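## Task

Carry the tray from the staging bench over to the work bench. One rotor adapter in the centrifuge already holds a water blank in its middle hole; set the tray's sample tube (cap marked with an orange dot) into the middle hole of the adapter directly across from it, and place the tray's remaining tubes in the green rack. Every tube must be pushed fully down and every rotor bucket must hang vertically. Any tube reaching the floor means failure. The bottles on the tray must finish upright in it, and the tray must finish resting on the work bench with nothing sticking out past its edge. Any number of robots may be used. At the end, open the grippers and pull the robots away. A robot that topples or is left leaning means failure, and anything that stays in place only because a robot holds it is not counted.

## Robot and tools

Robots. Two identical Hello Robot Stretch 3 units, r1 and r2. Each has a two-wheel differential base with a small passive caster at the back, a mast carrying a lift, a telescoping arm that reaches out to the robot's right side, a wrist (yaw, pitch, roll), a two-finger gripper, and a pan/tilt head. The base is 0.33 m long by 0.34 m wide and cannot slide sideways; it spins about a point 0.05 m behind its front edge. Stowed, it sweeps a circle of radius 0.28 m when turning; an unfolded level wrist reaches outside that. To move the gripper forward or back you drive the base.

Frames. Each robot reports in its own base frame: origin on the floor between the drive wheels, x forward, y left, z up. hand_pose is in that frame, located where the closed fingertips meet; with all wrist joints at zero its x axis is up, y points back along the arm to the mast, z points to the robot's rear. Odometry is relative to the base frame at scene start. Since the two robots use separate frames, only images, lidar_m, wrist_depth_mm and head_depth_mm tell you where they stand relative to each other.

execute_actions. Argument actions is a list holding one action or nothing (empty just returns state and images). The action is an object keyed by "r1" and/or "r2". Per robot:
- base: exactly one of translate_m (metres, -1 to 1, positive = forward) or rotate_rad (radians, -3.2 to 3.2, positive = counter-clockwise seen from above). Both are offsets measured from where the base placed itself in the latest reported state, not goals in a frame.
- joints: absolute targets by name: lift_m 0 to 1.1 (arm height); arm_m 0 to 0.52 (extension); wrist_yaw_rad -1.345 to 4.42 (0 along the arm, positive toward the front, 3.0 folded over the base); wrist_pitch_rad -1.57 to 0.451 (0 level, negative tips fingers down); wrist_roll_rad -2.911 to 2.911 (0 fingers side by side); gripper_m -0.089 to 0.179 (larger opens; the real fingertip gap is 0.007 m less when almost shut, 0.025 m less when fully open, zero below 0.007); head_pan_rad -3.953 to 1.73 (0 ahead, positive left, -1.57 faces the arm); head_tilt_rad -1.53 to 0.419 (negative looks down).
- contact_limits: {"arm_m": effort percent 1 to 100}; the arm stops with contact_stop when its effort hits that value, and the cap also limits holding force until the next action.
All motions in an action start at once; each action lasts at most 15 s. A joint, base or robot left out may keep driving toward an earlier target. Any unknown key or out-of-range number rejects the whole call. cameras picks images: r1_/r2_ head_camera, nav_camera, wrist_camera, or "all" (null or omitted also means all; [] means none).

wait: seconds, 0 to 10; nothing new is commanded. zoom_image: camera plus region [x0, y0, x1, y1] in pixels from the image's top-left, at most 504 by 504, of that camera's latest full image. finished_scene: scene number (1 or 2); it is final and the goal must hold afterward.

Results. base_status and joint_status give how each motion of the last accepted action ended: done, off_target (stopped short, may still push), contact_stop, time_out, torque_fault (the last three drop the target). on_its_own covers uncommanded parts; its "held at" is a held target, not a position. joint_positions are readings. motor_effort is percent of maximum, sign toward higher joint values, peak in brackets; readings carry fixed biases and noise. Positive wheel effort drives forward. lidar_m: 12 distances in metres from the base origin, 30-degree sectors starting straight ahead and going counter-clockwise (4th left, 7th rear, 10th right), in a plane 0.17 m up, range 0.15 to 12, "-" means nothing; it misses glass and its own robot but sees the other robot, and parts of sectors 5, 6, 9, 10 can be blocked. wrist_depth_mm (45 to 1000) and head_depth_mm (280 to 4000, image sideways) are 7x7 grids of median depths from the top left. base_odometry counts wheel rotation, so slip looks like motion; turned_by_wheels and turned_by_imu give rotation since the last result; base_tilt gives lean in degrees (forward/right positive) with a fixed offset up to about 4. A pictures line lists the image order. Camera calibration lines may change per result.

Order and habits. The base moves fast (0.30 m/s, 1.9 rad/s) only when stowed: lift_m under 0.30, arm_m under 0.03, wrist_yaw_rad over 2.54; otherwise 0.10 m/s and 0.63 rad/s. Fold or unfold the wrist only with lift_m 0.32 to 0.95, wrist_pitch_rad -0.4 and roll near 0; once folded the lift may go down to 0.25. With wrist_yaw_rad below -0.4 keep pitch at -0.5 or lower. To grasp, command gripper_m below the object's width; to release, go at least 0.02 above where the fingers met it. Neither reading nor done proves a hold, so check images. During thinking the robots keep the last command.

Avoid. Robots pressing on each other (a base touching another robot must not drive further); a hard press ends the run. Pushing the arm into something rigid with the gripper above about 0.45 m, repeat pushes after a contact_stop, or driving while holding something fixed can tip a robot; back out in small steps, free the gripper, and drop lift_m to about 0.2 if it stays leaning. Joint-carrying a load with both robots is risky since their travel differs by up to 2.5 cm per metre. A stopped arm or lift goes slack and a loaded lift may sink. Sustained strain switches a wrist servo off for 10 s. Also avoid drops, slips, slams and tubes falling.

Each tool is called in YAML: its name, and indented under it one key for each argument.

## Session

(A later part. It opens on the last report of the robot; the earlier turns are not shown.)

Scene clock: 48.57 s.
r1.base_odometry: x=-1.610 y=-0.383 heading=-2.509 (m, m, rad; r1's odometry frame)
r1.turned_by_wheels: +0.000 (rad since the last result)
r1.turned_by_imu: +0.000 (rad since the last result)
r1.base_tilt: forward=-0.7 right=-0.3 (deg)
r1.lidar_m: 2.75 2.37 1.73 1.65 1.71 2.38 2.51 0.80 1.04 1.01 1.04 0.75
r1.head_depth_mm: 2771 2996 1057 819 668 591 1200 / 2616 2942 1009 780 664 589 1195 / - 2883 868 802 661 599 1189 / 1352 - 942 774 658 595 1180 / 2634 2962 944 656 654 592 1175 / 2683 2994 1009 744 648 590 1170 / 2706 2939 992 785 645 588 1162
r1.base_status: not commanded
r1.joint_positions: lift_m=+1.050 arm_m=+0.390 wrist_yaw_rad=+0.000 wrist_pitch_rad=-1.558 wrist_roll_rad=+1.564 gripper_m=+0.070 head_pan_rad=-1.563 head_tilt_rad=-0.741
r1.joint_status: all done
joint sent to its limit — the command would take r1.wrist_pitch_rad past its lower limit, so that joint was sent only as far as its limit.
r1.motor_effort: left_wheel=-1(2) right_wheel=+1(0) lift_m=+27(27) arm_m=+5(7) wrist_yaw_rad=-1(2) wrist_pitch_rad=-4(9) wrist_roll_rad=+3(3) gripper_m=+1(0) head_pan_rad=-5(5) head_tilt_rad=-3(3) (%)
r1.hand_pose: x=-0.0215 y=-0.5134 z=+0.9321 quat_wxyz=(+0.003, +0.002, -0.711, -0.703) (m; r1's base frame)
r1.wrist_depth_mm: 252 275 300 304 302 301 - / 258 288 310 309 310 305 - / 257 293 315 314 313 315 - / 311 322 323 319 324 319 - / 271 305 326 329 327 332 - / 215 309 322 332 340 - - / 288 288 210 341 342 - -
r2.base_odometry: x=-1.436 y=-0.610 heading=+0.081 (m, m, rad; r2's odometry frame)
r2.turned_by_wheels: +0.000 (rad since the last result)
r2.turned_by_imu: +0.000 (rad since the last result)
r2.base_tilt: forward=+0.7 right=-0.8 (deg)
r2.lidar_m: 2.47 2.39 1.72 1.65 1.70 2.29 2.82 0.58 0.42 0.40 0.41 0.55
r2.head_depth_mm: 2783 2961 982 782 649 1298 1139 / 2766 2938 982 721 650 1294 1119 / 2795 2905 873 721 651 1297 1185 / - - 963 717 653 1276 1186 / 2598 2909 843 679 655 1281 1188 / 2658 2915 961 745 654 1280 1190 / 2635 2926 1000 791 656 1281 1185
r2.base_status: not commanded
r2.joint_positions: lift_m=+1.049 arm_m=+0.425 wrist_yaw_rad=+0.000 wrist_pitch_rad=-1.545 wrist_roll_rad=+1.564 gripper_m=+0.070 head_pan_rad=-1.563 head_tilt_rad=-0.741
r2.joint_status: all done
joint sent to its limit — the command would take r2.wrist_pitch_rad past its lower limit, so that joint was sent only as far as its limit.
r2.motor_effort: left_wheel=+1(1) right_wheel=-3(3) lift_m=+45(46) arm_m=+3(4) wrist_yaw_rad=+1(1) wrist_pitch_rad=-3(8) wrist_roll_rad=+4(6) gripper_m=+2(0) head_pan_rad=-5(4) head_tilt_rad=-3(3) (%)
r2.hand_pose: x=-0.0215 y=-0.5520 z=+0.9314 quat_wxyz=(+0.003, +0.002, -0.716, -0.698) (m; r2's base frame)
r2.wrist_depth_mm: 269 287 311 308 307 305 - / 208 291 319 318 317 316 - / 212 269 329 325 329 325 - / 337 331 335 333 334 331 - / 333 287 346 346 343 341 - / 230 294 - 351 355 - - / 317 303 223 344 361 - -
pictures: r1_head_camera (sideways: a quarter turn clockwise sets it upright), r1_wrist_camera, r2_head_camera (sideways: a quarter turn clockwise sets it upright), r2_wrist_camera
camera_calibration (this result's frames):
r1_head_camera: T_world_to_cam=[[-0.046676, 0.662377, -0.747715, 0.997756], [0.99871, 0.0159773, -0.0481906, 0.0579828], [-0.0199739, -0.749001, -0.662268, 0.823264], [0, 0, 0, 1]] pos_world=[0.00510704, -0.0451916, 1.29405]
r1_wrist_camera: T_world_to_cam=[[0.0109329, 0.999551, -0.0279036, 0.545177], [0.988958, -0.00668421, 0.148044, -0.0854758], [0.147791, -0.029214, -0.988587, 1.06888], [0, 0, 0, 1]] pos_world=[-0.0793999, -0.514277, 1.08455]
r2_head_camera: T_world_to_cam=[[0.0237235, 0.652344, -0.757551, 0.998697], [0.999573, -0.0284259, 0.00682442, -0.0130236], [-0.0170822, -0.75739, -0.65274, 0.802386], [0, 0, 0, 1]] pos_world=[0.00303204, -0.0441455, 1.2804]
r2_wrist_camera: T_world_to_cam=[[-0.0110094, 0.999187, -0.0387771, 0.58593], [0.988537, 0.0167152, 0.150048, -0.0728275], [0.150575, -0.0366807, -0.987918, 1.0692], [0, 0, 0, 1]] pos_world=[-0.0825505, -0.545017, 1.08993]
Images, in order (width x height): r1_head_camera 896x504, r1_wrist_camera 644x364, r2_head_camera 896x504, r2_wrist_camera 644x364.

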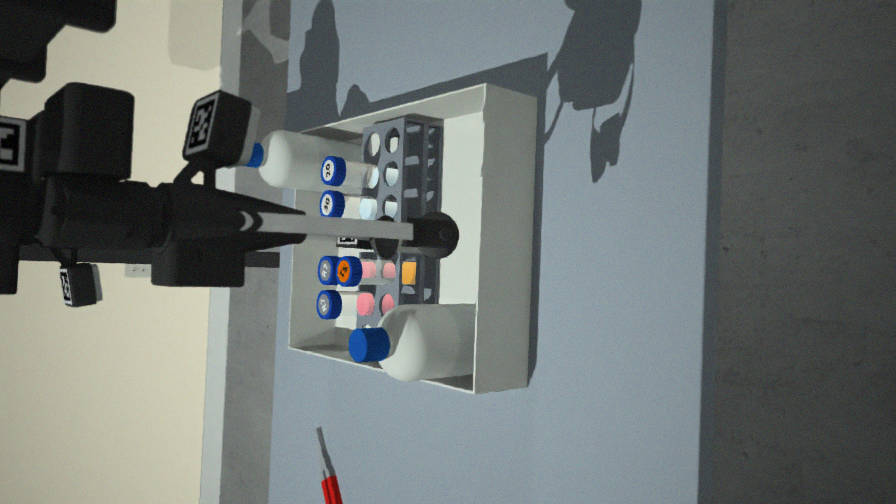

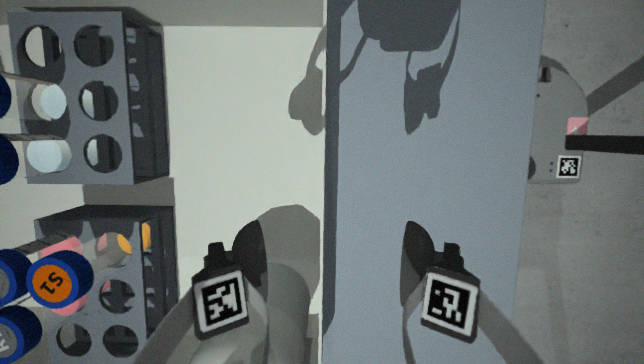

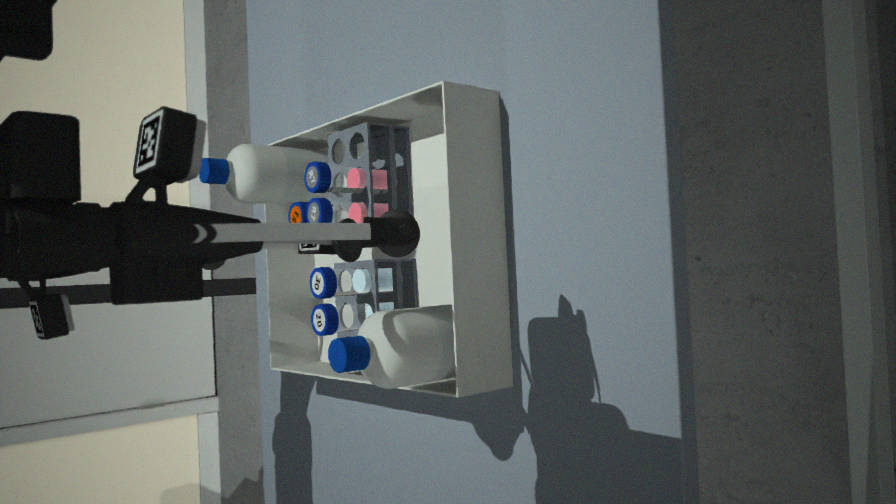

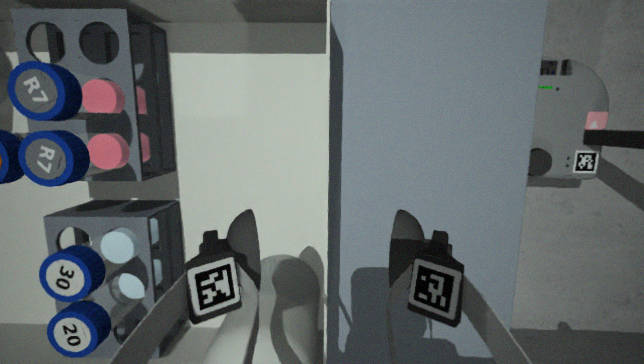

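execute_actions:
  actions:
    - {"r1":{"base":{"translate_m":-0.04},"joints":{"lift_m":0.96,"arm_m":0.4}},"r2":{"base":{"translate_m":-0.025},"joints":{"lift_m":0.96,"arm_m":0.418}}}
  cameras: ["r1_wrist_camera","r2_wrist_camera"]

execute_actions:
  actions:
    - {"r1":{"joints":{"lift_m":0.906}},"r2":{"joints":{"lift_m":0.904}}}
  cameras: ["r1_wrist_camera","r2_wrist_camera"]

Scene clock: 53.53 s.
r1.base_odometry: x=-1.578 y=-0.360 heading=-2.509 (m, m, rad; r1's odometry frame)
r1.turned_by_wheels: +0.000 (rad since the last result)
r1.turned_by_imu: +0.000 (rad since the last result)
r1.base_tilt: forward=-0.7 right=-0.3 (deg)
r1.lidar_m: 2.79 2.36 1.73 1.65 1.72 2.38 2.48 0.76 1.04 1.01 1.04 0.79
r1.head_depth_mm: 2667 - - 818 669 592 1193 / 2646 - 1045 812 664 586 1197 / 2628 - 851 804 658 597 1189 / 2599 818 - 795 655 595 1185 / 733 2947 884 770 652 593 1175 / 2694 2991 969 655 648 590 1172 / 2700 2963 992 784 645 584 1166
r1.base_status: done
r1.joint_positions: lift_m=+0.960 arm_m=+0.400 wrist_yaw_rad=+0.000 wrist_pitch_rad=-1.558 wrist_roll_rad=+1.564 gripper_m=+0.070 head_pan_rad=-1.563 head_tilt_rad=-0.741
r1.joint_status: all done
r1.motor_effort: left_wheel=-1(5) right_wheel=+1(1) lift_m=+22(22) arm_m=+5(5) wrist_yaw_rad=+0(0) wrist_pitch_rad=-4(4) wrist_roll_rad=+3(3) gripper_m=+1(1) head_pan_rad=-5(5) head_tilt_rad=-3(3) (%)
r1.hand_pose: x=-0.0215 y=-0.5233 z=+0.8423 quat_wxyz=(+0.003, +0.002, -0.711, -0.703) (m; r1's base frame)
r1.wrist_depth_mm: 174 172 170 187 219 216 217 / 197 223 223 223 222 223 224 / 200 228 230 226 228 225 225 / 206 233 235 232 231 230 232 / 208 237 239 236 238 235 237 / 217 244 243 244 245 241 244 / 194 244 249 248 250 249 -
r2.base_odometry: x=-1.461 y=-0.612 heading=+0.081 (m, m, rad; r2's odometry frame)
r2.turned_by_wheels: +0.000 (rad since the last result)
r2.turned_by_imu: +0.000 (rad since the last result)
r2.base_tilt: forward=+0.6 right=-0.7 (deg)
r2.lidar_m: 2.51 2.39 1.72 1.65 1.71 2.30 2.79 0.58 0.42 0.40 0.41 0.56
r2.head_depth_mm: 2694 - 946 782 649 1299 1140 / 2635 2922 969 762 649 1302 1123 / - - 842 720 651 1301 1181 / 2600 - 921 782 653 1280 1185 / 756 2182 845 696 653 1279 1182 / 2624 2926 961 679 654 1279 1185 / 2648 2926 1001 792 657 1284 1193
r2.base_status: done
r2.joint_positions: lift_m=+0.960 arm_m=+0.418 wrist_yaw_rad=+0.000 wrist_pitch_rad=-1.545 wrist_roll_rad=+1.564 gripper_m=+0.070 head_pan_rad=-1.563 head_tilt_rad=-0.741
r2.joint_status: all done
r2.motor_effort: left_wheel=+1(3) right_wheel=-3(10) lift_m=+21(44) arm_m=-1(3) wrist_yaw_rad=+0(1) wrist_pitch_rad=-3(3) wrist_roll_rad=+4(4) gripper_m=+1(0) head_pan_rad=-4(4) head_tilt_rad=-3(3) (%)
r2.hand_pose: x=-0.0215 y=-0.5455 z=+0.8424 quat_wxyz=(+0.003, +0.002, -0.716, -0.698) (m; r2's base frame)
r2.wrist_depth_mm: 201 225 223 224 224 222 223 / 227 233 232 230 228 227 227 / 210 238 236 235 236 234 233 / 213 242 243 243 241 241 241 / 218 252 249 249 248 245 - / 228 258 - 256 255 253 - / 202 263 259 260 263 260 -
pictures: r1_wrist_camera, r2_wrist_camera
camera_calibration (this result's frames):
r1_wrist_camera: T_world_to_cam=[[0.0109334, 0.999561, -0.0275339, 0.552269], [0.988958, -0.00673949, 0.148042, -0.0722817], [0.147791, -0.0288484, -0.988598, 0.980068], [0, 0, 0, 1]] pos_world=[-0.0793999, -0.52424, 0.9948]
r2_wrist_camera: T_world_to_cam=[[-0.0110087, 0.999198, -0.0384872, 0.575742], [0.988537, 0.016671, 0.150053, -0.0596114], [0.150575, -0.0363942, -0.987929, 0.981684], [0, 0, 0, 1]] pos_world=[-0.0825504, -0.538559, 1.00094]
Images, in order (width x height): r1_wrist_camera 644x364, r2_wrist_camera 644x364.

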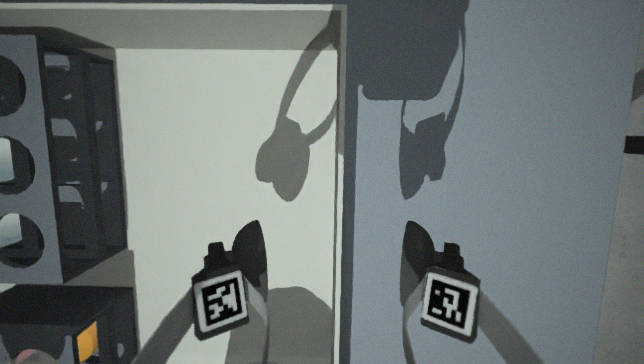

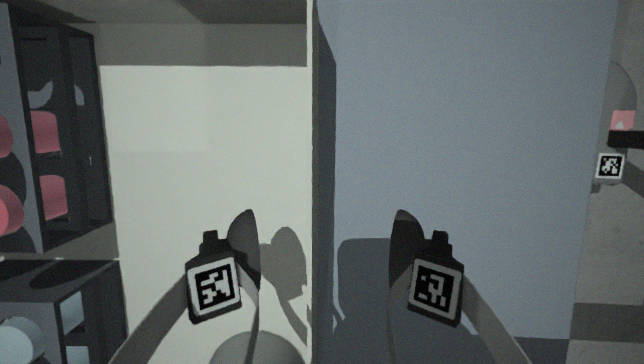

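Scene clock: 54.87 s.
r1.base_odometry: x=-1.578 y=-0.360 heading=-2.509 (m, m, rad; r1's odometry frame)
r1.turned_by_wheels: +0.000 (rad since the last result)
r1.turned_by_imu: +0.000 (rad since the last result)
r1.base_tilt: forward=-0.7 right=-0.3 (deg)
r1.lidar_m: 2.79 2.37 1.73 1.65 1.72 2.38 2.48 0.77 1.04 1.01 1.04 0.79
r1.head_depth_mm: 2682 2993 - - 643 591 1201 / 2654 2898 1005 787 665 588 1195 / 2690 2863 - 793 661 597 1185 / 2625 1861 - 772 642 594 1185 / 785 858 947 768 653 592 1175 / 2669 2989 970 655 650 589 1166 / 2684 2979 994 785 646 586 1166
r1.base_status: not commanded
r1.joint_positions: lift_m=+0.906 arm_m=+0.400 wrist_yaw_rad=+0.000 wrist_pitch_rad=-1.558 wrist_roll_rad=+1.564 gripper_m=+0.070 head_pan_rad=-1.563 head_tilt_rad=-0.741
r1.joint_status: all done
r1.motor_effort: left_wheel=-1(1) right_wheel=+2(1) lift_m=+22(24) arm_m=+5(5) wrist_yaw_rad=+0(0) wrist_pitch_rad=-4(4) wrist_roll_rad=+3(3) gripper_m=+2(0) head_pan_rad=-4(5) head_tilt_rad=-4(3) (%)
r1.hand_pose: x=-0.0215 y=-0.5233 z=+0.7883 quat_wxyz=(+0.003, +0.002, -0.711, -0.703) (m; r1's base frame)
r1.wrist_depth_mm: 168 168 167 167 167 167 166 / 171 171 172 169 171 170 169 / 175 176 175 173 175 173 174 / 179 179 178 177 178 177 177 / 182 183 181 181 183 182 180 / 189 187 187 185 188 185 185 / 191 192 191 190 193 191 190
r2.base_odometry: x=-1.461 y=-0.612 heading=+0.081 (m, m, rad; r2's odometry frame)
r2.turned_by_wheels: +0.000 (rad since the last result)
r2.turned_by_imu: +0.000 (rad since the last result)
r2.base_tilt: forward=+0.6 right=-0.9 (deg)
r2.lidar_m: 2.50 2.39 1.72 1.65 1.70 2.30 2.80 0.58 0.42 0.40 0.41 0.55
r2.head_depth_mm: 2731 2952 - - 634 1300 1138 / 2713 - 969 761 650 1298 1118 / 2680 - 867 721 651 1302 1182 / 2661 2848 - 783 653 1276 1185 / 779 868 843 695 653 1281 1186 / 906 2896 961 677 655 1277 1189 / 2669 2931 999 791 655 1279 1185
r2.base_status: not commanded
r2.joint_positions: lift_m=+0.904 arm_m=+0.418 wrist_yaw_rad=+0.000 wrist_pitch_rad=-1.545 wrist_roll_rad=+1.564 gripper_m=+0.070 head_pan_rad=-1.563 head_tilt_rad=-0.741
r2.joint_status: all done
r2.motor_effort: left_wheel=+1(1) right_wheel=-3(3) lift_m=+21(22) arm_m=-1(1) wrist_yaw_rad=+0(1) wrist_pitch_rad=-3(3) wrist_roll_rad=+4(4) gripper_m=+0(1) head_pan_rad=-4(4) head_tilt_rad=-3(4) (%)
r2.hand_pose: x=-0.0215 y=-0.5455 z=+0.7864 quat_wxyz=(+0.003, +0.002, -0.716, -0.698) (m; r2's base frame)
r2.wrist_depth_mm: 174 172 171 171 171 170 169 / 177 177 175 175 175 174 173 / 182 181 180 180 180 179 177 / 186 186 185 185 185 184 182 / 191 191 189 189 189 188 185 / 199 197 - 194 195 192 191 / 200 202 201 201 201 198 197
pictures: r1_wrist_camera, r2_wrist_camera
camera_calibration (this result's frames):
r1_wrist_camera: T_world_to_cam=[[0.0109333, 0.999561, -0.0275339, 0.550783], [0.988958, -0.00673938, 0.148042, -0.0642881], [0.147791, -0.0288484, -0.988598, 0.926689], [0, 0, 0, 1]] pos_world=[-0.0793999, -0.524241, 0.940805]
r2_wrist_camera: T_world_to_cam=[[-0.0110088, 0.999198, -0.0384872, 0.573586], [0.988537, 0.0166711, 0.150053, -0.051208], [0.150575, -0.0363941, -0.987929, 0.926358], [0, 0, 0, 1]] pos_world=[-0.0825504, -0.538559, 0.944935]
Images, in order (width x height): r1_wrist_camera 644x364, r2_wrist_camera 644x364.

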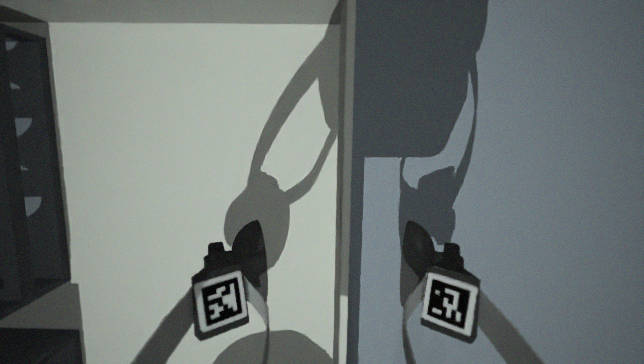

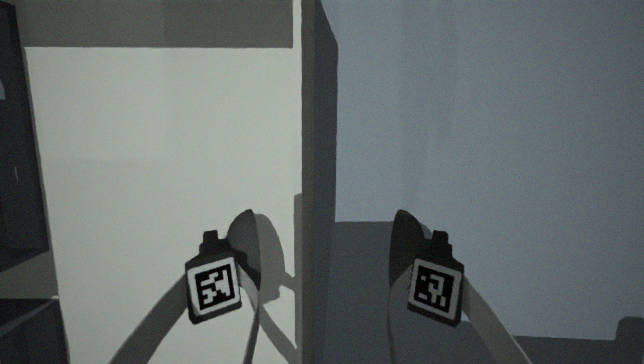

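execute_actions:
  actions:
    - {"r1":{"joints":{"lift_m":0.902,"arm_m":0.402}},"r2":{"joints":{"lift_m":0.9,"arm_m":0.426}}}
  cameras: []

execute_actions:
  actions:
    - {"r1":{"joints":{"gripper_m":-0.06}},"r2":{"joints":{"gripper_m":-0.06}}}
  cameras: []

execute_actions:
  actions:
    - {"r1":{"joints":{"lift_m":0.94}},"r2":{"joints":{"lift_m":0.94}}}
  cameras: ["r1_wrist_camera","r2_wrist_camera","r1_head_camera"]

execute_actions:
  actions:
    - {"r1":{"base":{"translate_m":-0.3},"joints":{"lift_m":0.98}},"r2":{"base":{"translate_m":0.3},"joints":{"lift_m":0.98}}}
  cameras: ["r1_wrist_camera","r2_wrist_camera","r1_head_camera","r2_head_camera"]

Scene clock: 57.43 s.
r1.base_odometry: x=-1.578 y=-0.360 heading=-2.509 (m, m, rad; r1's odometry frame)
r1.turned_by_wheels: +0.000 (rad since the last result)
r1.turned_by_imu: +0.000 (rad since the last result)
r1.base_tilt: forward=-0.8 right=-0.3 (deg)
r1.lidar_m: 2.79 2.36 1.73 1.65 1.72 2.38 2.47 0.77 1.04 1.01 1.05 0.79
r1.head_depth_mm: 2642 3011 2798 - - 590 1198 / 2680 2903 - 785 665 587 1190 / 2679 2883 - 787 660 599 1184 / 2654 2847 - 772 641 595 1181 / 802 855 941 768 653 592 1175 / 2635 3005 969 656 648 590 1171 / 2688 2929 989 784 647 587 1168
r1.base_status: not commanded
r1.joint_positions: lift_m=+0.902 arm_m=+0.402 wrist_yaw_rad=+0.000 wrist_pitch_rad=-1.558 wrist_roll_rad=+1.564 gripper_m=+0.070 head_pan_rad=-1.563 head_tilt_rad=-0.741
r1.joint_status: all done
r1.motor_effort: left_wheel=-1(1) right_wheel=+1(1) lift_m=+18(22) arm_m=+5(5) wrist_yaw_rad=-1(1) wrist_pitch_rad=-4(4) wrist_roll_rad=+3(3) gripper_m=+1(0) head_pan_rad=-4(5) head_tilt_rad=-3(4) (%)
r1.hand_pose: x=-0.0215 y=-0.5253 z=+0.7845 quat_wxyz=(+0.003, +0.002, -0.711, -0.703) (m; r1's base frame)
r1.wrist_depth_mm: 166 164 164 155 165 164 163 / 168 169 168 166 169 168 167 / 173 173 171 170 171 170 170 / 176 176 175 174 176 176 174 / 179 178 179 178 179 178 176 / 185 185 - 183 183 182 182 / 188 190 189 188 187 188 187
r2.base_odometry: x=-1.461 y=-0.612 heading=+0.081 (m, m, rad; r2's odometry frame)
r2.turned_by_wheels: +0.000 (rad since the last result)
r2.turned_by_imu: +0.000 (rad since the last result)
r2.base_tilt: forward=+0.7 right=-0.8 (deg)
r2.lidar_m: 2.51 2.39 1.72 1.65 1.70 2.29 2.80 0.58 0.42 0.40 0.41 0.56
r2.head_depth_mm: 2755 2964 - - 634 1298 1136 / 2730 - 984 749 650 1301 1119 / 2721 - 843 721 652 1299 1185 / 2663 2842 - 750 653 1277 1185 / 780 866 844 696 654 1285 1184 / 905 2887 962 680 655 1282 1188 / 2665 2915 1001 792 656 1283 1190
r2.base_status: not commanded
r2.joint_positions: lift_m=+0.901 arm_m=+0.426 wrist_yaw_rad=+0.000 wrist_pitch_rad=-1.554 wrist_roll_rad=+1.564 gripper_m=+0.070 head_pan_rad=-1.563 head_tilt_rad=-0.741
r2.joint_status: all done
r2.motor_effort: left_wheel=+1(1) right_wheel=-3(2) lift_m=+14(22) arm_m=+4(3) wrist_yaw_rad=+1(1) wrist_pitch_rad=+1(3) wrist_roll_rad=+4(4) gripper_m=+1(2) head_pan_rad=-4(4) head_tilt_rad=-3(3) (%)
r2.hand_pose: x=-0.0215 y=-0.5506 z=+0.7829 quat_wxyz=(+0.003, +0.002, -0.713, -0.701) (m; r2's base frame)
r2.wrist_depth_mm: 170 169 168 167 168 167 167 / 174 174 172 172 173 172 171 / 178 177 177 177 178 177 176 / 183 183 181 182 182 181 179 / 186 188 185 186 186 186 185 / 193 192 - 191 192 190 191 / 196 198 198 198 199 197 195
pictures: none
No camera images: the call's "cameras" was empty. Leave "cameras" out to get every camera's image.

Scene clock: 59.30 s.
r1.base_odometry: x=-1.578 y=-0.360 heading=-2.509 (m, m, rad; r1's odometry frame)
r1.turned_by_wheels: +0.000 (rad since the last result)
r1.turned_by_imu: -0.001 (rad since the last result)
r1.base_tilt: forward=-0.7 right=-0.3 (deg)
r1.lidar_m: 2.79 2.37 1.73 1.65 1.72 2.38 2.48 0.77 1.04 1.01 1.04 0.79
r1.head_depth_mm: 2664 3007 2821 - - 592 1200 / 2677 2870 1004 791 664 589 1191 / 2681 2868 - 792 661 600 1191 / 2646 2888 - 774 657 596 1183 / 809 864 945 771 653 592 1178 / 2639 2980 971 658 652 590 1170 / 2702 2965 995 786 647 587 1170
r1.base_status: not commanded
r1.joint_positions: lift_m=+0.903 arm_m=+0.402 wrist_yaw_rad=+0.000 wrist_pitch_rad=-1.551 wrist_roll_rad=+1.564 gripper_m=-0.059 head_pan_rad=-1.563 head_tilt_rad=-0.741
r1.joint_status: all done
r1.motor_effort: left_wheel=-2(2) right_wheel=+1(2) lift_m=+11(18) arm_m=+3(6) wrist_yaw_rad=-1(0) wrist_pitch_rad=-8(14) wrist_roll_rad=+3(3) gripper_m=-31(98) head_pan_rad=-4(5) head_tilt_rad=-4(4) (%)
r1.hand_pose: x=-0.0215 y=-0.5274 z=+0.7848 quat_wxyz=(+0.003, +0.002, -0.714, -0.700) (m; r1's base frame)
r1.wrist_depth_mm: 168 167 168 155 165 165 163 / 172 172 170 167 170 168 167 / 175 175 174 172 173 172 169 / 178 180 179 177 177 175 174 / 182 184 183 179 181 178 177 / 190 189 186 184 184 183 182 / 194 193 193 189 192 190 187
r2.base_odometry: x=-1.461 y=-0.612 heading=+0.081 (m, m, rad; r2's odometry frame)
r2.turned_by_wheels: +0.000 (rad since the last result)
r2.turned_by_imu: +0.000 (rad since the last result)
r2.base_tilt: forward=+0.5 right=-1.1 (deg)
r2.lidar_m: 2.50 2.39 1.72 1.65 1.70 2.30 2.79 0.58 0.42 0.40 0.41 0.55
r2.head_depth_mm: 2733 2925 - - 634 1305 1137 / 2724 - 991 753 652 1302 1124 / 2695 - 843 723 654 1306 1186 / 2700 2842 - 786 654 1301 1187 / 780 865 848 696 655 1280 1185 / 912 2901 964 680 657 1284 1189 / 2656 2924 1002 794 659 1284 1190
r2.base_status: not commanded
r2.joint_positions: lift_m=+0.901 arm_m=+0.426 wrist_yaw_rad=+0.000 wrist_pitch_rad=-1.532 wrist_roll_rad=+1.564 gripper_m=-0.058 head_pan_rad=-1.563 head_tilt_rad=-0.741
r2.joint_status: all done
r2.motor_effort: left_wheel=-1(1) right_wheel=-1(2) lift_m=+14(14) arm_m=+3(4) wrist_yaw_rad=+0(1) wrist_pitch_rad=-8(13) wrist_roll_rad=+4(4) gripper_m=-39(100) head_pan_rad=-3(3) head_tilt_rad=-3(3) (%)
r2.hand_pose: x=-0.0215 y=-0.5562 z=+0.7825 quat_wxyz=(+0.003, +0.002, -0.720, -0.694) (m; r2's base frame)
r2.wrist_depth_mm: 175 173 171 170 170 167 166 / 178 178 176 173 173 172 169 / 183 182 179 179 178 176 173 / 186 187 185 183 183 181 179 / 191 194 190 188 188 185 183 / 201 199 196 194 191 190 188 / 199 204 202 199 200 196 194
pictures: none
No camera images: the call's "cameras" was empty. Leave "cameras" out to get every camera's image.

Scene clock: 61.13 s.
r1.base_odometry: x=-1.578 y=-0.360 heading=-2.509 (m, m, rad; r1's odometry frame)
r1.turned_by_wheels: +0.000 (rad since the last result)
r1.turned_by_imu: +0.000 (rad since the last result)
r1.base_tilt: forward=-0.8 right=-0.3 (deg)
r1.lidar_m: 2.79 2.37 1.73 1.65 1.71 2.38 2.47 0.77 1.04 1.00 1.04 0.79
r1.head_depth_mm: 2695 2900 - 794 652 590 1195 / 2677 - 1046 765 663 587 1196 / 2663 - 801 741 659 596 1188 / 2657 828 - 748 656 594 1182 / 740 2869 782 677 653 592 1175 / 2691 2985 931 644 650 590 1171 / 2678 2993 989 784 646 587 1167
r1.base_status: not commanded
r1.joint_positions: lift_m=+0.940 arm_m=+0.402 wrist_yaw_rad=+0.000 wrist_pitch_rad=-1.563 wrist_roll_rad=+1.564 gripper_m=-0.053 head_pan_rad=-1.563 head_tilt_rad=-0.741
r1.joint_status: all done
r1.on_its_own: gripper_m is held at -0.054, not at your -0.060, by its stall guard, which is still easing
r1.motor_effort: left_wheel=-1(3) right_wheel=+0(3) lift_m=+32(37) arm_m=+4(4) wrist_yaw_rad=+0(0) wrist_pitch_rad=-1(8) wrist_roll_rad=+3(3) gripper_m=-21(31) head_pan_rad=-4(4) head_tilt_rad=-3(3) (%)
r1.hand_pose: x=-0.0215 y=-0.5241 z=+0.8219 quat_wxyz=(+0.003, +0.002, -0.709, -0.705) (m; r1's base frame)
r1.wrist_depth_mm: 157 157 157 155 199 198 199 / 162 162 162 162 203 203 202 / 168 168 169 169 208 207 206 / 174 174 175 176 211 211 209 / 179 181 183 179 216 217 214 / 188 189 188 - 219 222 221 / 192 196 196 197 228 227 226
r2.base_odometry: x=-1.461 y=-0.612 heading=+0.081 (m, m, rad; r2's odometry frame)
r2.turned_by_wheels: +0.000 (rad since the last result)
r2.turned_by_imu: +0.000 (rad since the last result)
r2.base_tilt: forward=+0.7 right=-0.8 (deg)
r2.lidar_m: 2.50 2.39 1.72 1.65 1.70 2.29 2.80 0.58 0.42 0.40 0.41 0.55
r2.head_depth_mm: 2727 2964 - 779 648 1299 1141 / 2679 - 948 738 649 1305 1122 / 2629 - 798 699 652 1304 1180 / 2625 - - 722 652 1275 1183 / 758 919 775 674 653 1272 1183 / 778 2918 866 657 657 1285 1187 / 2648 2928 998 794 655 1282 1189
r2.base_status: not commanded
r2.joint_positions: lift_m=+0.939 arm_m=+0.426 wrist_yaw_rad=+0.000 wrist_pitch_rad=-1.550 wrist_roll_rad=+1.564 gripper_m=-0.052 head_pan_rad=-1.563 head_tilt_rad=-0.741
r2.joint_status: all done
r2.on_its_own: gripper_m is held at -0.053, not at your -0.060, by its stall guard, which is still easing
r2.motor_effort: left_wheel=-1(2) right_wheel=+0(4) lift_m=+53(56) arm_m=+3(3) wrist_yaw_rad=+2(1) wrist_pitch_rad=-1(8) wrist_roll_rad=+4(4) gripper_m=-29(38) head_pan_rad=-4(3) head_tilt_rad=-4(3) (%)
r2.hand_pose: x=-0.0215 y=-0.5517 z=+0.8212 quat_wxyz=(+0.003, +0.002, -0.714, -0.700) (m; r2's base frame)
r2.wrist_depth_mm: 185 184 183 182 203 202 201 / 187 186 186 185 209 207 206 / 189 190 187 186 214 213 211 / 190 192 189 189 220 219 218 / 191 193 192 189 226 223 223 / 197 196 195 - 229 231 232 / 197 199 195 196 238 237 236
pictures: r1_head_camera (sideways: a quarter turn clockwise sets it upright), r1_wrist_camera, r2_wrist_camera
camera_calibration (this result's frames):
r1_head_camera: T_world_to_cam=[[-0.0466759, 0.662394, -0.7477, 0.997736], [0.99871, 0.015978, -0.0481904, 0.0579825], [-0.0199742, -0.748985, -0.662285, 0.823286], [0, 0, 0, 1]] pos_world=[0.00510702, -0.0451914, 1.29405]
r1_wrist_camera: T_world_to_cam=[[0.0117477, 0.99968, -0.0224233, 0.548373], [0.988951, -0.00830171, 0.14801, -0.0700596], [0.147777, -0.0239144, -0.988732, 0.962568], [0, 0, 0, 1]] pos_world=[-0.0794017, -0.52576, 0.974387]
r2_wrist_camera: T_world_to_cam=[[-0.0109406, 0.999381, -0.0334368, 0.577114], [0.988538, 0.0158452, 0.15014, -0.0568519], [0.150577, -0.0314109, -0.988099, 0.963395], [0, 0, 0, 1]] pos_world=[-0.0825506, -0.545595, 0.979763]
Images, in order (width x height): r1_head_camera 896x504, r1_wrist_camera 644x364, r2_wrist_camera 644x364.

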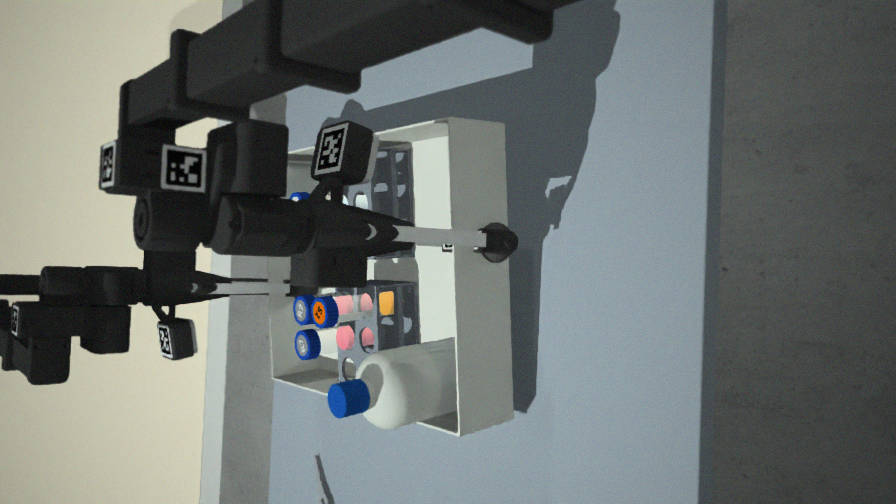

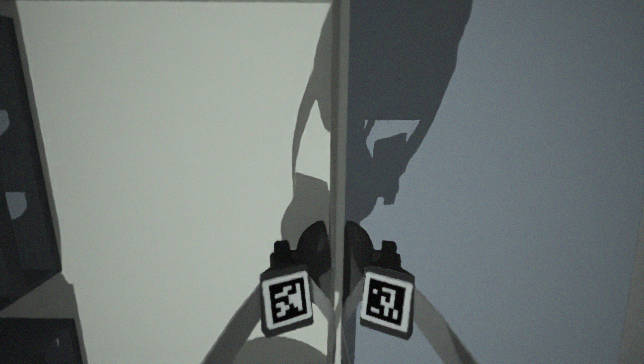

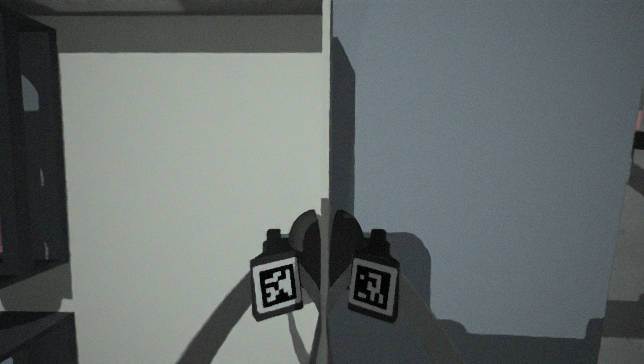

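Scene clock: 65.37 s.
r1.base_odometry: x=-1.336 y=-0.182 heading=-2.509 (m, m, rad; r1's odometry frame)
r1.turned_by_wheels: +0.000 (rad since the last result)
r1.turned_by_imu: -0.001 (rad since the last result)
r1.base_tilt: forward=-0.7 right=-0.2 (deg)
r1.lidar_m: 3.07 2.38 1.72 1.65 1.73 2.38 2.18 0.52 0.53 1.00 1.04 1.07
r1.head_depth_mm: 2625 - 976 817 666 591 1192 / 2583 3044 1011 763 660 589 1191 / 2615 - 769 725 660 597 1185 / 2560 806 - 733 657 595 1181 / 710 1556 757 656 652 590 1175 / 2684 2950 598 624 649 588 1172 / 2674 2979 1000 783 646 586 1168
r1.base_status: done
r1.joint_positions: lift_m=+0.980 arm_m=+0.402 wrist_yaw_rad=+0.000 wrist_pitch_rad=-1.566 wrist_roll_rad=+1.564 gripper_m=-0.048 head_pan_rad=-1.563 head_tilt_rad=-0.741
r1.joint_status: all done
r1.on_its_own: gripper_m is held at -0.049, not at your -0.060, by its stall guard, which is not easing now
r1.motor_effort: left_wheel=-2(3) right_wheel=+2(4) lift_m=+31(33) arm_m=+4(4) wrist_yaw_rad=+0(1) wrist_pitch_rad=+0(1) wrist_roll_rad=+3(3) gripper_m=-21(21) head_pan_rad=-4(5) head_tilt_rad=-3(3) (%)
r1.hand_pose: x=-0.0215 y=-0.5234 z=+0.8620 quat_wxyz=(+0.003, +0.002, -0.708, -0.706) (m; r1's base frame)
r1.wrist_depth_mm: 157 157 157 156 237 237 236 / 162 162 161 161 242 241 242 / 168 168 168 168 245 247 245 / 174 174 174 174 251 253 - / 178 180 181 180 259 257 - / 187 188 187 - 264 265 - / 191 196 196 198 271 269 -
r2.base_odometry: x=-1.162 y=-0.588 heading=+0.081 (m, m, rad; r2's odometry frame)
r2.turned_by_wheels: +0.000 (rad since the last result)
r2.turned_by_imu: -0.001 (rad since the last result)
r2.base_tilt: forward=+0.7 right=-0.8 (deg)
r2.lidar_m: 2.20 2.40 1.73 1.66 1.71 2.31 3.11 0.57 0.41 0.39 0.41 0.55
r2.head_depth_mm: 2647 - 948 782 649 1297 1121 / - 2935 949 738 649 1297 1179 / - 824 782 723 652 1272 1184 / 2572 - 790 723 652 1276 1186 / 772 916 756 651 653 1279 1190 / 2623 2867 587 647 655 1282 1189 / 2648 2933 964 792 656 598 1186
r2.base_status: done
r2.joint_positions: lift_m=+0.979 arm_m=+0.426 wrist_yaw_rad=+0.000 wrist_pitch_rad=-1.554 wrist_roll_rad=+1.564 gripper_m=-0.042 head_pan_rad=-1.563 head_tilt_rad=-0.741
r2.joint_status: all done
r2.on_its_own: gripper_m is held at -0.043, not at your -0.060, by its stall guard, which is not easing now
r2.motor_effort: left_wheel=-3(3) right_wheel=+3(7) lift_m=+53(54) arm_m=+3(3) wrist_yaw_rad=+1(1) wrist_pitch_rad=+1(1) wrist_roll_rad=+4(4) gripper_m=-25(27) head_pan_rad=-4(3) head_tilt_rad=-3(3) (%)
r2.hand_pose: x=-0.0215 y=-0.5506 z=+0.8613 quat_wxyz=(+0.003, +0.002, -0.713, -0.702) (m; r2's base frame)
r2.wrist_depth_mm: 184 184 183 181 243 241 241 / 186 187 185 185 249 248 248 / 186 189 187 185 256 253 254 / 188 191 189 188 260 259 - / 190 193 191 228 268 266 - / 197 195 194 - 274 275 - / 195 198 197 196 284 282 -
pictures: r1_head_camera (sideways: a quarter turn clockwise sets it upright), r1_wrist_camera, r2_head_camera (sideways: a quarter turn clockwise sets it upright), r2_wrist_camera
camera_calibration (this result's frames):
r1_head_camera: T_world_to_cam=[[-0.0466763, 0.662394, -0.7477, 0.997737], [0.99871, 0.0159786, -0.0481904, 0.0579825], [-0.0199738, -0.748986, -0.662285, 0.823286], [0, 0, 0, 1]] pos_world=[0.00510705, -0.0451914, 1.29405]
r1_wrist_camera: T_world_to_cam=[[0.0117101, 0.999743, -0.0194287, 0.545955], [0.988951, -0.00870779, 0.147985, -0.0761742], [0.147777, -0.020947, -0.988799, 1.00382], [0, 0, 0, 1]] pos_world=[-0.0794024, -0.52545, 1.01446]
r2_head_camera: T_world_to_cam=[[0.0237241, 0.65237, -0.75753, 0.998668], [0.999573, -0.0284274, 0.00682321, -0.013022], [-0.0170834, -0.757368, -0.652765, 0.802419], [0, 0, 0, 1]] pos_world=[0.00303198, -0.0441447, 1.2804]
r2_wrist_camera: T_world_to_cam=[[-0.0109837, 0.999515, -0.0291247, 0.573706], [0.988537, 0.01524, 0.150208, -0.0632796], [0.15058, -0.0271409, -0.988225, 1.0055], [0, 0, 0, 1]] pos_world=[-0.0825514, -0.545174, 1.01987]
Images, in order (width x height): r1_head_camera 896x504, r1_wrist_camera 644x364, r2_head_camera 896x504, r2_wrist_camera 644x364.

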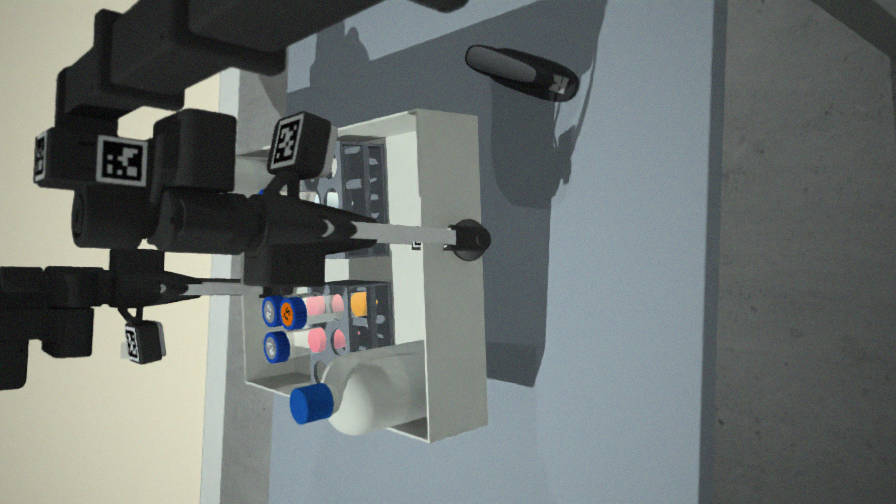

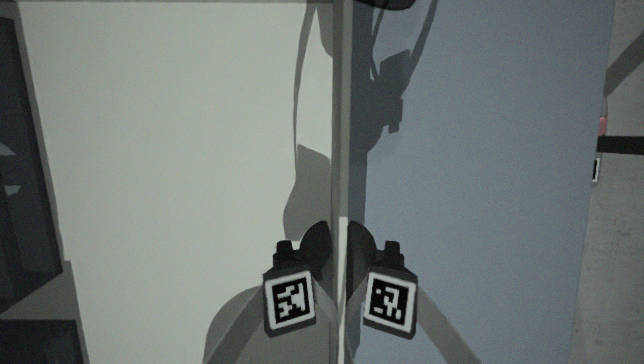

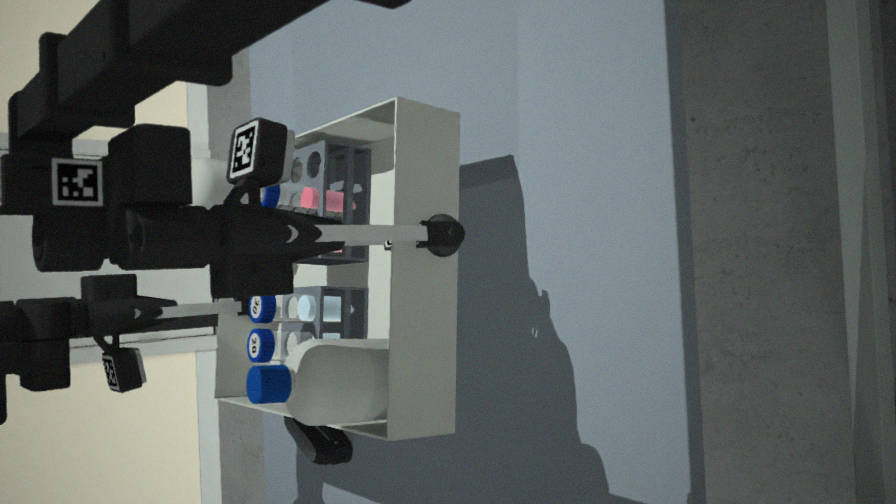

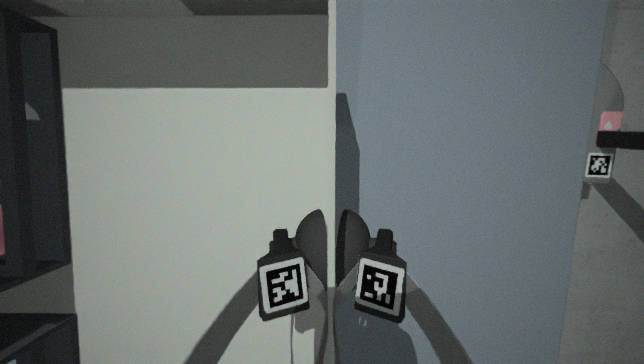

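execute_actions:
  actions:
    - {"r1":{"base":{"translate_m":-0.7},"joints":{"lift_m":1.0}},"r2":{"base":{"translate_m":0.7},"joints":{"lift_m":1.0}}}
  cameras: ["r1_wrist_camera","r2_wrist_camera"]

Scene clock: 75.47 s.
r1.base_odometry: x=-0.771 y=+0.231 heading=-2.509 (m, m, rad; r1's odometry frame)
r1.turned_by_wheels: +0.000 (rad since the last result)
r1.turned_by_imu: -0.005 (rad since the last result)
r1.base_tilt: forward=-0.7 right=-0.3 (deg)
r1.lidar_m: 1.74 2.39 1.70 1.67 1.73 2.36 1.49 1.50 3.18 1.39 0.46 1.42
r1.head_depth_mm: 2598 - 2580 2004 1629 1377 1192 / - 3053 2473 1813 1624 1373 1191 / - - 743 631 1626 1365 1184 / 2558 2924 768 724 1609 1361 1181 / 700 2921 734 705 1595 1351 1173 / 2692 2981 573 613 1520 1352 1170 / 2698 2960 1001 900 1534 1345 1149
r1.base_status: done
r1.joint_positions: lift_m=+1.000 arm_m=+0.402 wrist_yaw_rad=+0.000 wrist_pitch_rad=-1.567 wrist_roll_rad=+1.564 gripper_m=-0.048 head_pan_rad=-1.563 head_tilt_rad=-0.741
r1.joint_status: all done
r1.on_its_own: gripper_m is held at -0.049, not at your -0.060, by its stall guard, which is not easing now
r1.motor_effort: left_wheel=-4(5) right_wheel=+6(7) lift_m=+31(33) arm_m=+5(4) wrist_yaw_rad=+0(0) wrist_pitch_rad=+1(1) wrist_roll_rad=+3(3) gripper_m=-26(25) head_pan_rad=-5(4) head_tilt_rad=-4(3) (%)
r1.hand_pose: x=-0.0216 y=-0.5230 z=+0.8820 quat_wxyz=(+0.003, +0.002, -0.708, -0.706) (m; r1's base frame)
r1.wrist_depth_mm: 156 155 157 156 936 954 969 / 162 162 163 162 994 989 953 / 167 167 168 167 - - - / 173 175 175 174 - - - / 178 180 181 179 - - - / 186 187 189 134 - - - / 190 195 195 197 687 - -
r2.base_odometry: x=-0.464 y=-0.531 heading=+0.080 (m, m, rad; r2's odometry frame)
r2.turned_by_wheels: +0.000 (rad since the last result)
r2.turned_by_imu: +0.002 (rad since the last result)
r2.base_tilt: forward=+0.6 right=-1.0 (deg)
r2.lidar_m: 1.51 2.43 1.74 1.67 1.73 2.33 1.61 0.55 0.46 1.05 3.23 1.78
r2.head_depth_mm: - 2936 985 805 1535 1348 947 / - 2948 968 1350 1550 1356 1179 / - 805 753 1751 1579 1358 1185 / - - 758 1680 1590 1355 1180 / 762 893 736 1634 1583 1357 1190 / 2619 2870 576 1719 1590 1355 1188 / 2620 2914 2418 1871 1595 1360 1190
r2.base_status: done
r2.joint_positions: lift_m=+0.999 arm_m=+0.426 wrist_yaw_rad=+0.001 wrist_pitch_rad=-1.555 wrist_roll_rad=+1.564 gripper_m=-0.042 head_pan_rad=-1.563 head_tilt_rad=-0.741
r2.joint_status: all done
r2.on_its_own: gripper_m is held at -0.043, not at your -0.060, by its stall guard, which is not easing now
r2.motor_effort: left_wheel=-7(8) right_wheel=+11(13) lift_m=+53(56) arm_m=+5(5) wrist_yaw_rad=+0(0) wrist_pitch_rad=+1(1) wrist_roll_rad=+4(4) gripper_m=-30(31) head_pan_rad=-4(4) head_tilt_rad=-3(3) (%)
r2.hand_pose: x=-0.0216 y=-0.5501 z=+0.8813 quat_wxyz=(+0.003, +0.002, -0.712, -0.702) (m; r2's base frame)
r2.wrist_depth_mm: 182 185 184 183 - 989 - / 184 187 186 186 - - - / 188 189 189 186 - - - / 190 191 190 190 - - - / 191 193 193 190 - - - / 198 197 195 - - - - / 194 199 197 196 - - -
pictures: r1_wrist_camera, r2_wrist_camera
camera_calibration (this result's frames):
r1_wrist_camera: T_world_to_cam=[[0.0113299, 0.999765, -0.0184687, 0.545167], [0.988955, -0.00847381, 0.147976, -0.0789982], [0.147785, -0.0199413, -0.988818, 1.02419], [0, 0, 0, 1]] pos_world=[-0.0794103, -0.525285, 1.03449]
r2_wrist_camera: T_world_to_cam=[[-0.012295, 0.999525, -0.0282499, 0.572952], [0.988516, 0.0164053, 0.150222, -0.0656379], [0.150614, -0.0260785, -0.988249, 1.02589], [0, 0, 0, 1]] pos_world=[-0.0825848, -0.54485, 1.03988]
Images, in order (width x height): r1_wrist_camera 644x364, r2_wrist_camera 644x364.

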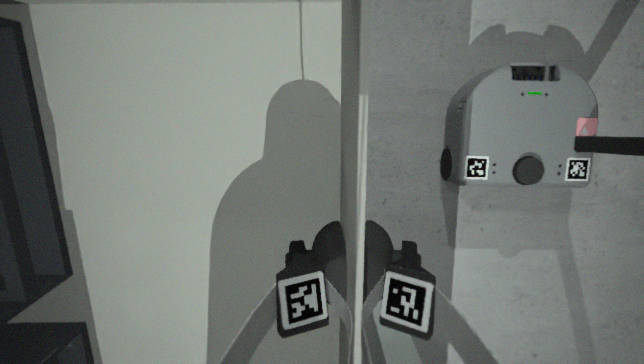

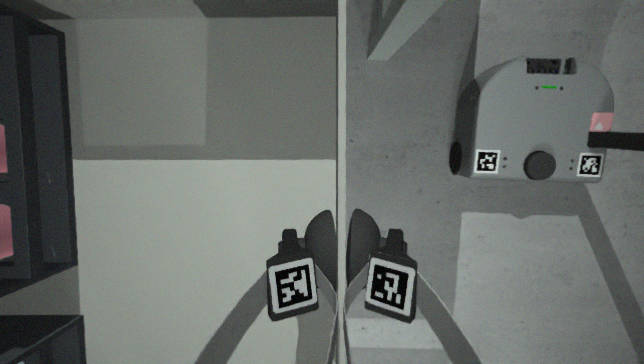

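execute_actions:
  actions:
    - {"r1":{"base":{"rotate_rad":-0.025},"joints":{"arm_m":0.388}},"r2":{"base":{"translate_m":0.013},"joints":{"arm_m":0.42}}}
  cameras: []

execute_actions:
  actions:
    - {"r1":{"base":{"translate_m":-0.5},"joints":{"lift_m":1.02}},"r2":{"base":{"translate_m":0.5},"joints":{"lift_m":1.02,"head_pan_rad":-0.9,"head_tilt_rad":-0.8}}}
  cameras: ["r1_wrist_camera","r2_wrist_camera","r2_nav_camera"]

Scene clock: 80.00 s.
r1.base_odometry: x=-0.771 y=+0.231 heading=-2.534 (m, m, rad; r1's odometry frame)
r1.turned_by_wheels: -0.025 (rad since the last result)
r1.turned_by_imu: -0.025 (rad since the last result)
r1.base_tilt: forward=-0.7 right=-0.3 (deg)
r1.lidar_m: 1.74 2.45 1.73 1.67 1.72 2.31 2.89 1.49 3.22 1.39 0.46 1.39
r1.head_depth_mm: 2628 - 2566 2009 1634 1375 1202 / - 3041 2432 1814 1618 1376 1195 / - - 740 627 1614 1370 1187 / 2592 2935 778 723 1612 1360 1182 / 699 1507 732 706 1595 1353 1173 / 2667 2964 566 604 1530 1352 1168 / 2648 2943 1038 1285 1538 1344 1166
r1.base_status: done
r1.joint_positions: lift_m=+1.000 arm_m=+0.388 wrist_yaw_rad=+0.002 wrist_pitch_rad=-1.562 wrist_roll_rad=+1.564 gripper_m=-0.048 head_pan_rad=-1.563 head_tilt_rad=-0.741
r1.joint_status: all done
r1.on_its_own: gripper_m is held at -0.049, not at your -0.060, by its stall guard, which is not easing now
r1.motor_effort: left_wheel=+0(5) right_wheel=-2(5) lift_m=+31(31) arm_m=-5(5) wrist_yaw_rad=-2(2) wrist_pitch_rad=-2(3) wrist_roll_rad=+3(3) gripper_m=-20(24) head_pan_rad=-4(4) head_tilt_rad=-3(4) (%)
r1.hand_pose: x=-0.0216 y=-0.5113 z=+0.8819 quat_wxyz=(+0.003, +0.003, -0.710, -0.704) (m; r1's base frame)
r1.wrist_depth_mm: 156 156 157 158 921 974 958 / 162 162 162 163 999 983 960 / 168 168 167 169 - - - / 174 175 176 176 - - - / 181 181 182 180 - - - / 188 189 189 - - - - / 193 197 198 200 - - -
r2.base_odometry: x=-0.452 y=-0.530 heading=+0.080 (m, m, rad; r2's odometry frame)
r2.turned_by_wheels: +0.000 (rad since the last result)
r2.turned_by_imu: +0.000 (rad since the last result)
r2.base_tilt: forward=+0.7 right=-0.8 (deg)
r2.lidar_m: 1.50 2.42 1.75 1.67 1.72 2.33 1.61 0.55 0.47 1.06 3.22 1.51
r2.head_depth_mm: - 2915 982 829 1582 1348 987 / - 2951 990 1355 1543 1357 1183 / - 805 755 1761 1583 1353 1180 / - - 764 1671 1585 1352 1186 / 775 900 737 1640 1591 1360 1190 / 2606 2889 579 1753 1591 1357 1188 / 2645 2914 2421 1868 1598 1359 1186
r2.base_status: done
r2.joint_positions: lift_m=+0.999 arm_m=+0.420 wrist_yaw_rad=+0.001 wrist_pitch_rad=-1.552 wrist_roll_rad=+1.564 gripper_m=-0.042 head_pan_rad=-1.563 head_tilt_rad=-0.741
r2.joint_status: all done
r2.on_its_own: gripper_m is held at -0.043, not at your -0.060, by its stall guard, which is not easing now
r2.motor_effort: left_wheel=-1(2) right_wheel=-1(18) lift_m=+53(53) arm_m=+0(5) wrist_yaw_rad=+1(1) wrist_pitch_rad=+0(0) wrist_roll_rad=+4(4) gripper_m=-23(30) head_pan_rad=-4(4) head_tilt_rad=-3(4) (%)
r2.hand_pose: x=-0.0216 y=-0.5455 z=+0.8812 quat_wxyz=(+0.003, +0.003, -0.713, -0.701) (m; r2's base frame)
r2.wrist_depth_mm: 186 187 184 186 - 994 998 / 188 190 188 187 - - - / 189 191 189 188 - - - / 189 194 192 190 - - - / 192 194 194 190 - - - / 198 197 198 - - - - / 196 200 197 196 - - -
pictures: none
No camera images: the call's "cameras" was empty. Leave "cameras" out to get every camera's image.

Scene clock: 86.50 s.
r1.base_odometry: x=-0.361 y=+0.517 heading=-2.534 (m, m, rad; r1's odometry frame)
r1.turned_by_wheels: +0.000 (rad since the last result)
r1.turned_by_imu: +0.000 (rad since the last result)
r1.base_tilt: forward=-0.7 right=-0.3 (deg)
r1.lidar_m: 2.24 2.40 1.73 1.66 1.71 2.29 2.39 1.02 1.39 1.39 1.28 0.87
r1.head_depth_mm: - 3110 2576 1985 1633 1382 1203 / - 3062 2346 1863 1621 1373 1190 / - - 726 617 1615 1364 1185 / 2580 2936 742 1661 1593 1364 1179 / 733 1465 726 699 1591 1357 1177 / 2688 2903 559 608 1581 1345 1178 / 2672 2956 2452 1861 1582 1340 1170
r1.base_status: done
r1.joint_positions: lift_m=+1.020 arm_m=+0.388 wrist_yaw_rad=+0.002 wrist_pitch_rad=-1.554 wrist_roll_rad=+1.564 gripper_m=-0.048 head_pan_rad=-1.563 head_tilt_rad=-0.741
r1.joint_status: all done
r1.on_its_own: gripper_m is held at -0.049, not at your -0.060, by its stall guard, which is not easing now
r1.motor_effort: left_wheel=+2(2) right_wheel=-3(5) lift_m=+32(35) arm_m=-7(5) wrist_yaw_rad=-1(1) wrist_pitch_rad=-7(6) wrist_roll_rad=+3(3) gripper_m=-18(19) head_pan_rad=-4(5) head_tilt_rad=-3(3) (%)
r1.hand_pose: x=-0.0216 y=-0.5134 z=+0.9017 quat_wxyz=(+0.003, +0.003, -0.713, -0.701) (m; r1's base frame)
r1.wrist_depth_mm: 157 157 157 159 - 985 977 / 163 163 163 165 - 968 986 / 169 169 169 171 - - - / 176 175 176 177 - - - / 181 181 182 180 - - - / 192 191 191 - - - - / 194 199 199 201 - - -
r2.base_odometry: x=+0.047 y=-0.490 heading=+0.080 (m, m, rad; r2's odometry frame)
r2.turned_by_wheels: +0.000 (rad since the last result)
r2.turned_by_imu: -0.002 (rad since the last result)
r2.base_tilt: forward=+0.7 right=-0.9 (deg)
r2.lidar_m: 1.31 2.44 1.76 1.68 1.73 2.34 1.58 0.88 1.28 1.40 1.38 1.01
r2.head_depth_mm: 2774 2860 2196 1763 1525 1319 1159 / 2912 2858 2225 1803 1525 1315 1159 / 3078 2886 2215 1810 1521 1324 1163 / 3251 2858 2226 1803 1532 1318 1160 / 3467 2668 2093 1764 1532 1318 1165 / 3654 1305 2219 1815 1534 1325 1165 / - 1203 2166 1823 1537 1330 1166
r2.base_status: done
r2.joint_positions: lift_m=+1.019 arm_m=+0.420 wrist_yaw_rad=+0.001 wrist_pitch_rad=-1.546 wrist_roll_rad=+1.564 gripper_m=-0.042 head_pan_rad=-0.907 head_tilt_rad=-0.790
r2.joint_status: all done
r2.on_its_own: gripper_m is held at -0.043, not at your -0.060, by its stall guard, which is not easing now
r2.motor_effort: left_wheel=+0(4) right_wheel=-2(6) lift_m=+53(55) arm_m=+0(0) wrist_yaw_rad=-1(1) wrist_pitch_rad=-2(2) wrist_roll_rad=+4(4) gripper_m=-24(23) head_pan_rad=+5(48) head_tilt_rad=-4(8) (%)
r2.hand_pose: x=-0.0216 y=-0.5471 z=+0.9011 quat_wxyz=(+0.003, +0.003, -0.715, -0.699) (m; r2's base frame)
r2.wrist_depth_mm: 183 188 185 184 - - - / 188 189 188 186 - - - / 190 192 190 189 - - - / 193 195 191 191 - - - / 193 196 195 192 - - - / 199 196 196 - - - - / 197 200 198 197 - - -
pictures: r1_wrist_camera, r2_nav_camera (sideways: a quarter turn counterclockwise sets it upright), r2_wrist_camera
camera_calibration (this result's frames):
r1_wrist_camera: T_world_to_cam=[[0.010176, 0.999427, -0.0322756, 0.548134], [0.988961, -0.00528717, 0.148085, -0.080271], [0.14783, -0.0334262, -0.988448, 1.0366], [0, 0, 0, 1]] pos_world=[-0.0794327, -0.513595, 1.0542]
r2_nav_camera: T_world_to_cam=[[0.438655, -0.526193, 0.728493, -0.911476], [-0.763737, -0.645497, -0.00636842, 0.0643835], [0.473591, -0.553583, -0.685023, 0.848452], [0, 0, 0, 1]] pos_world=[0.0471766, 0.031635, 1.24562]
r2_wrist_camera: T_world_to_cam=[[-0.0124521, 0.999227, -0.0372964, 0.578504], [0.988512, 0.0179202, 0.150076, -0.067706], [0.150628, -0.0349992, -0.987971, 1.04044], [0, 0, 0, 1]] pos_world=[-0.0825882, -0.540429, 1.05966]
Images, in order (width x height): r1_wrist_camera 644x364, r2_nav_camera 672x504, r2_wrist_camera 644x364.

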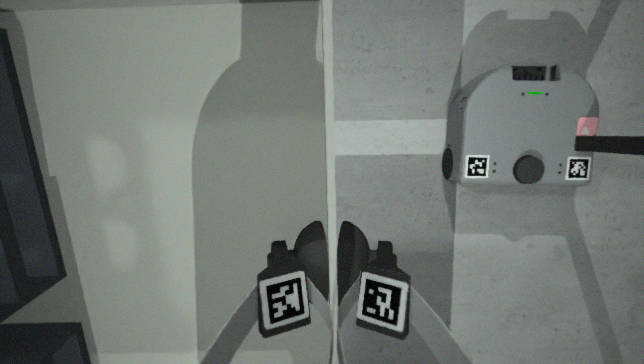

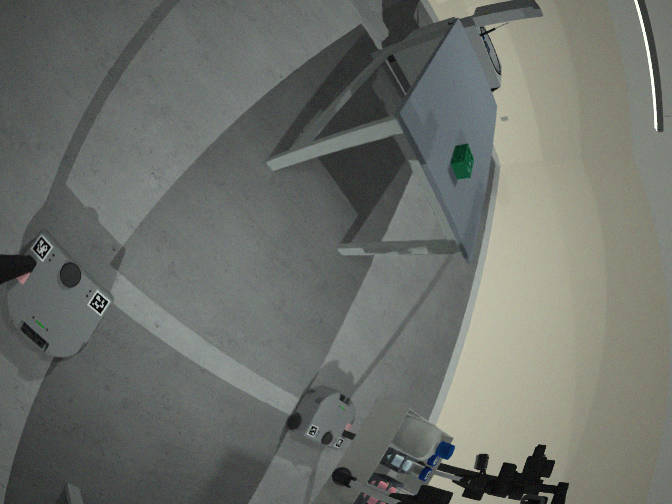

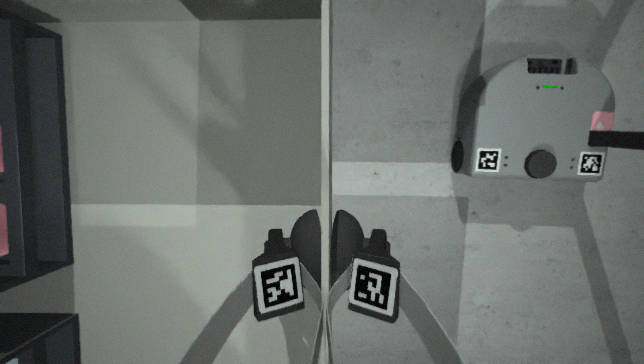

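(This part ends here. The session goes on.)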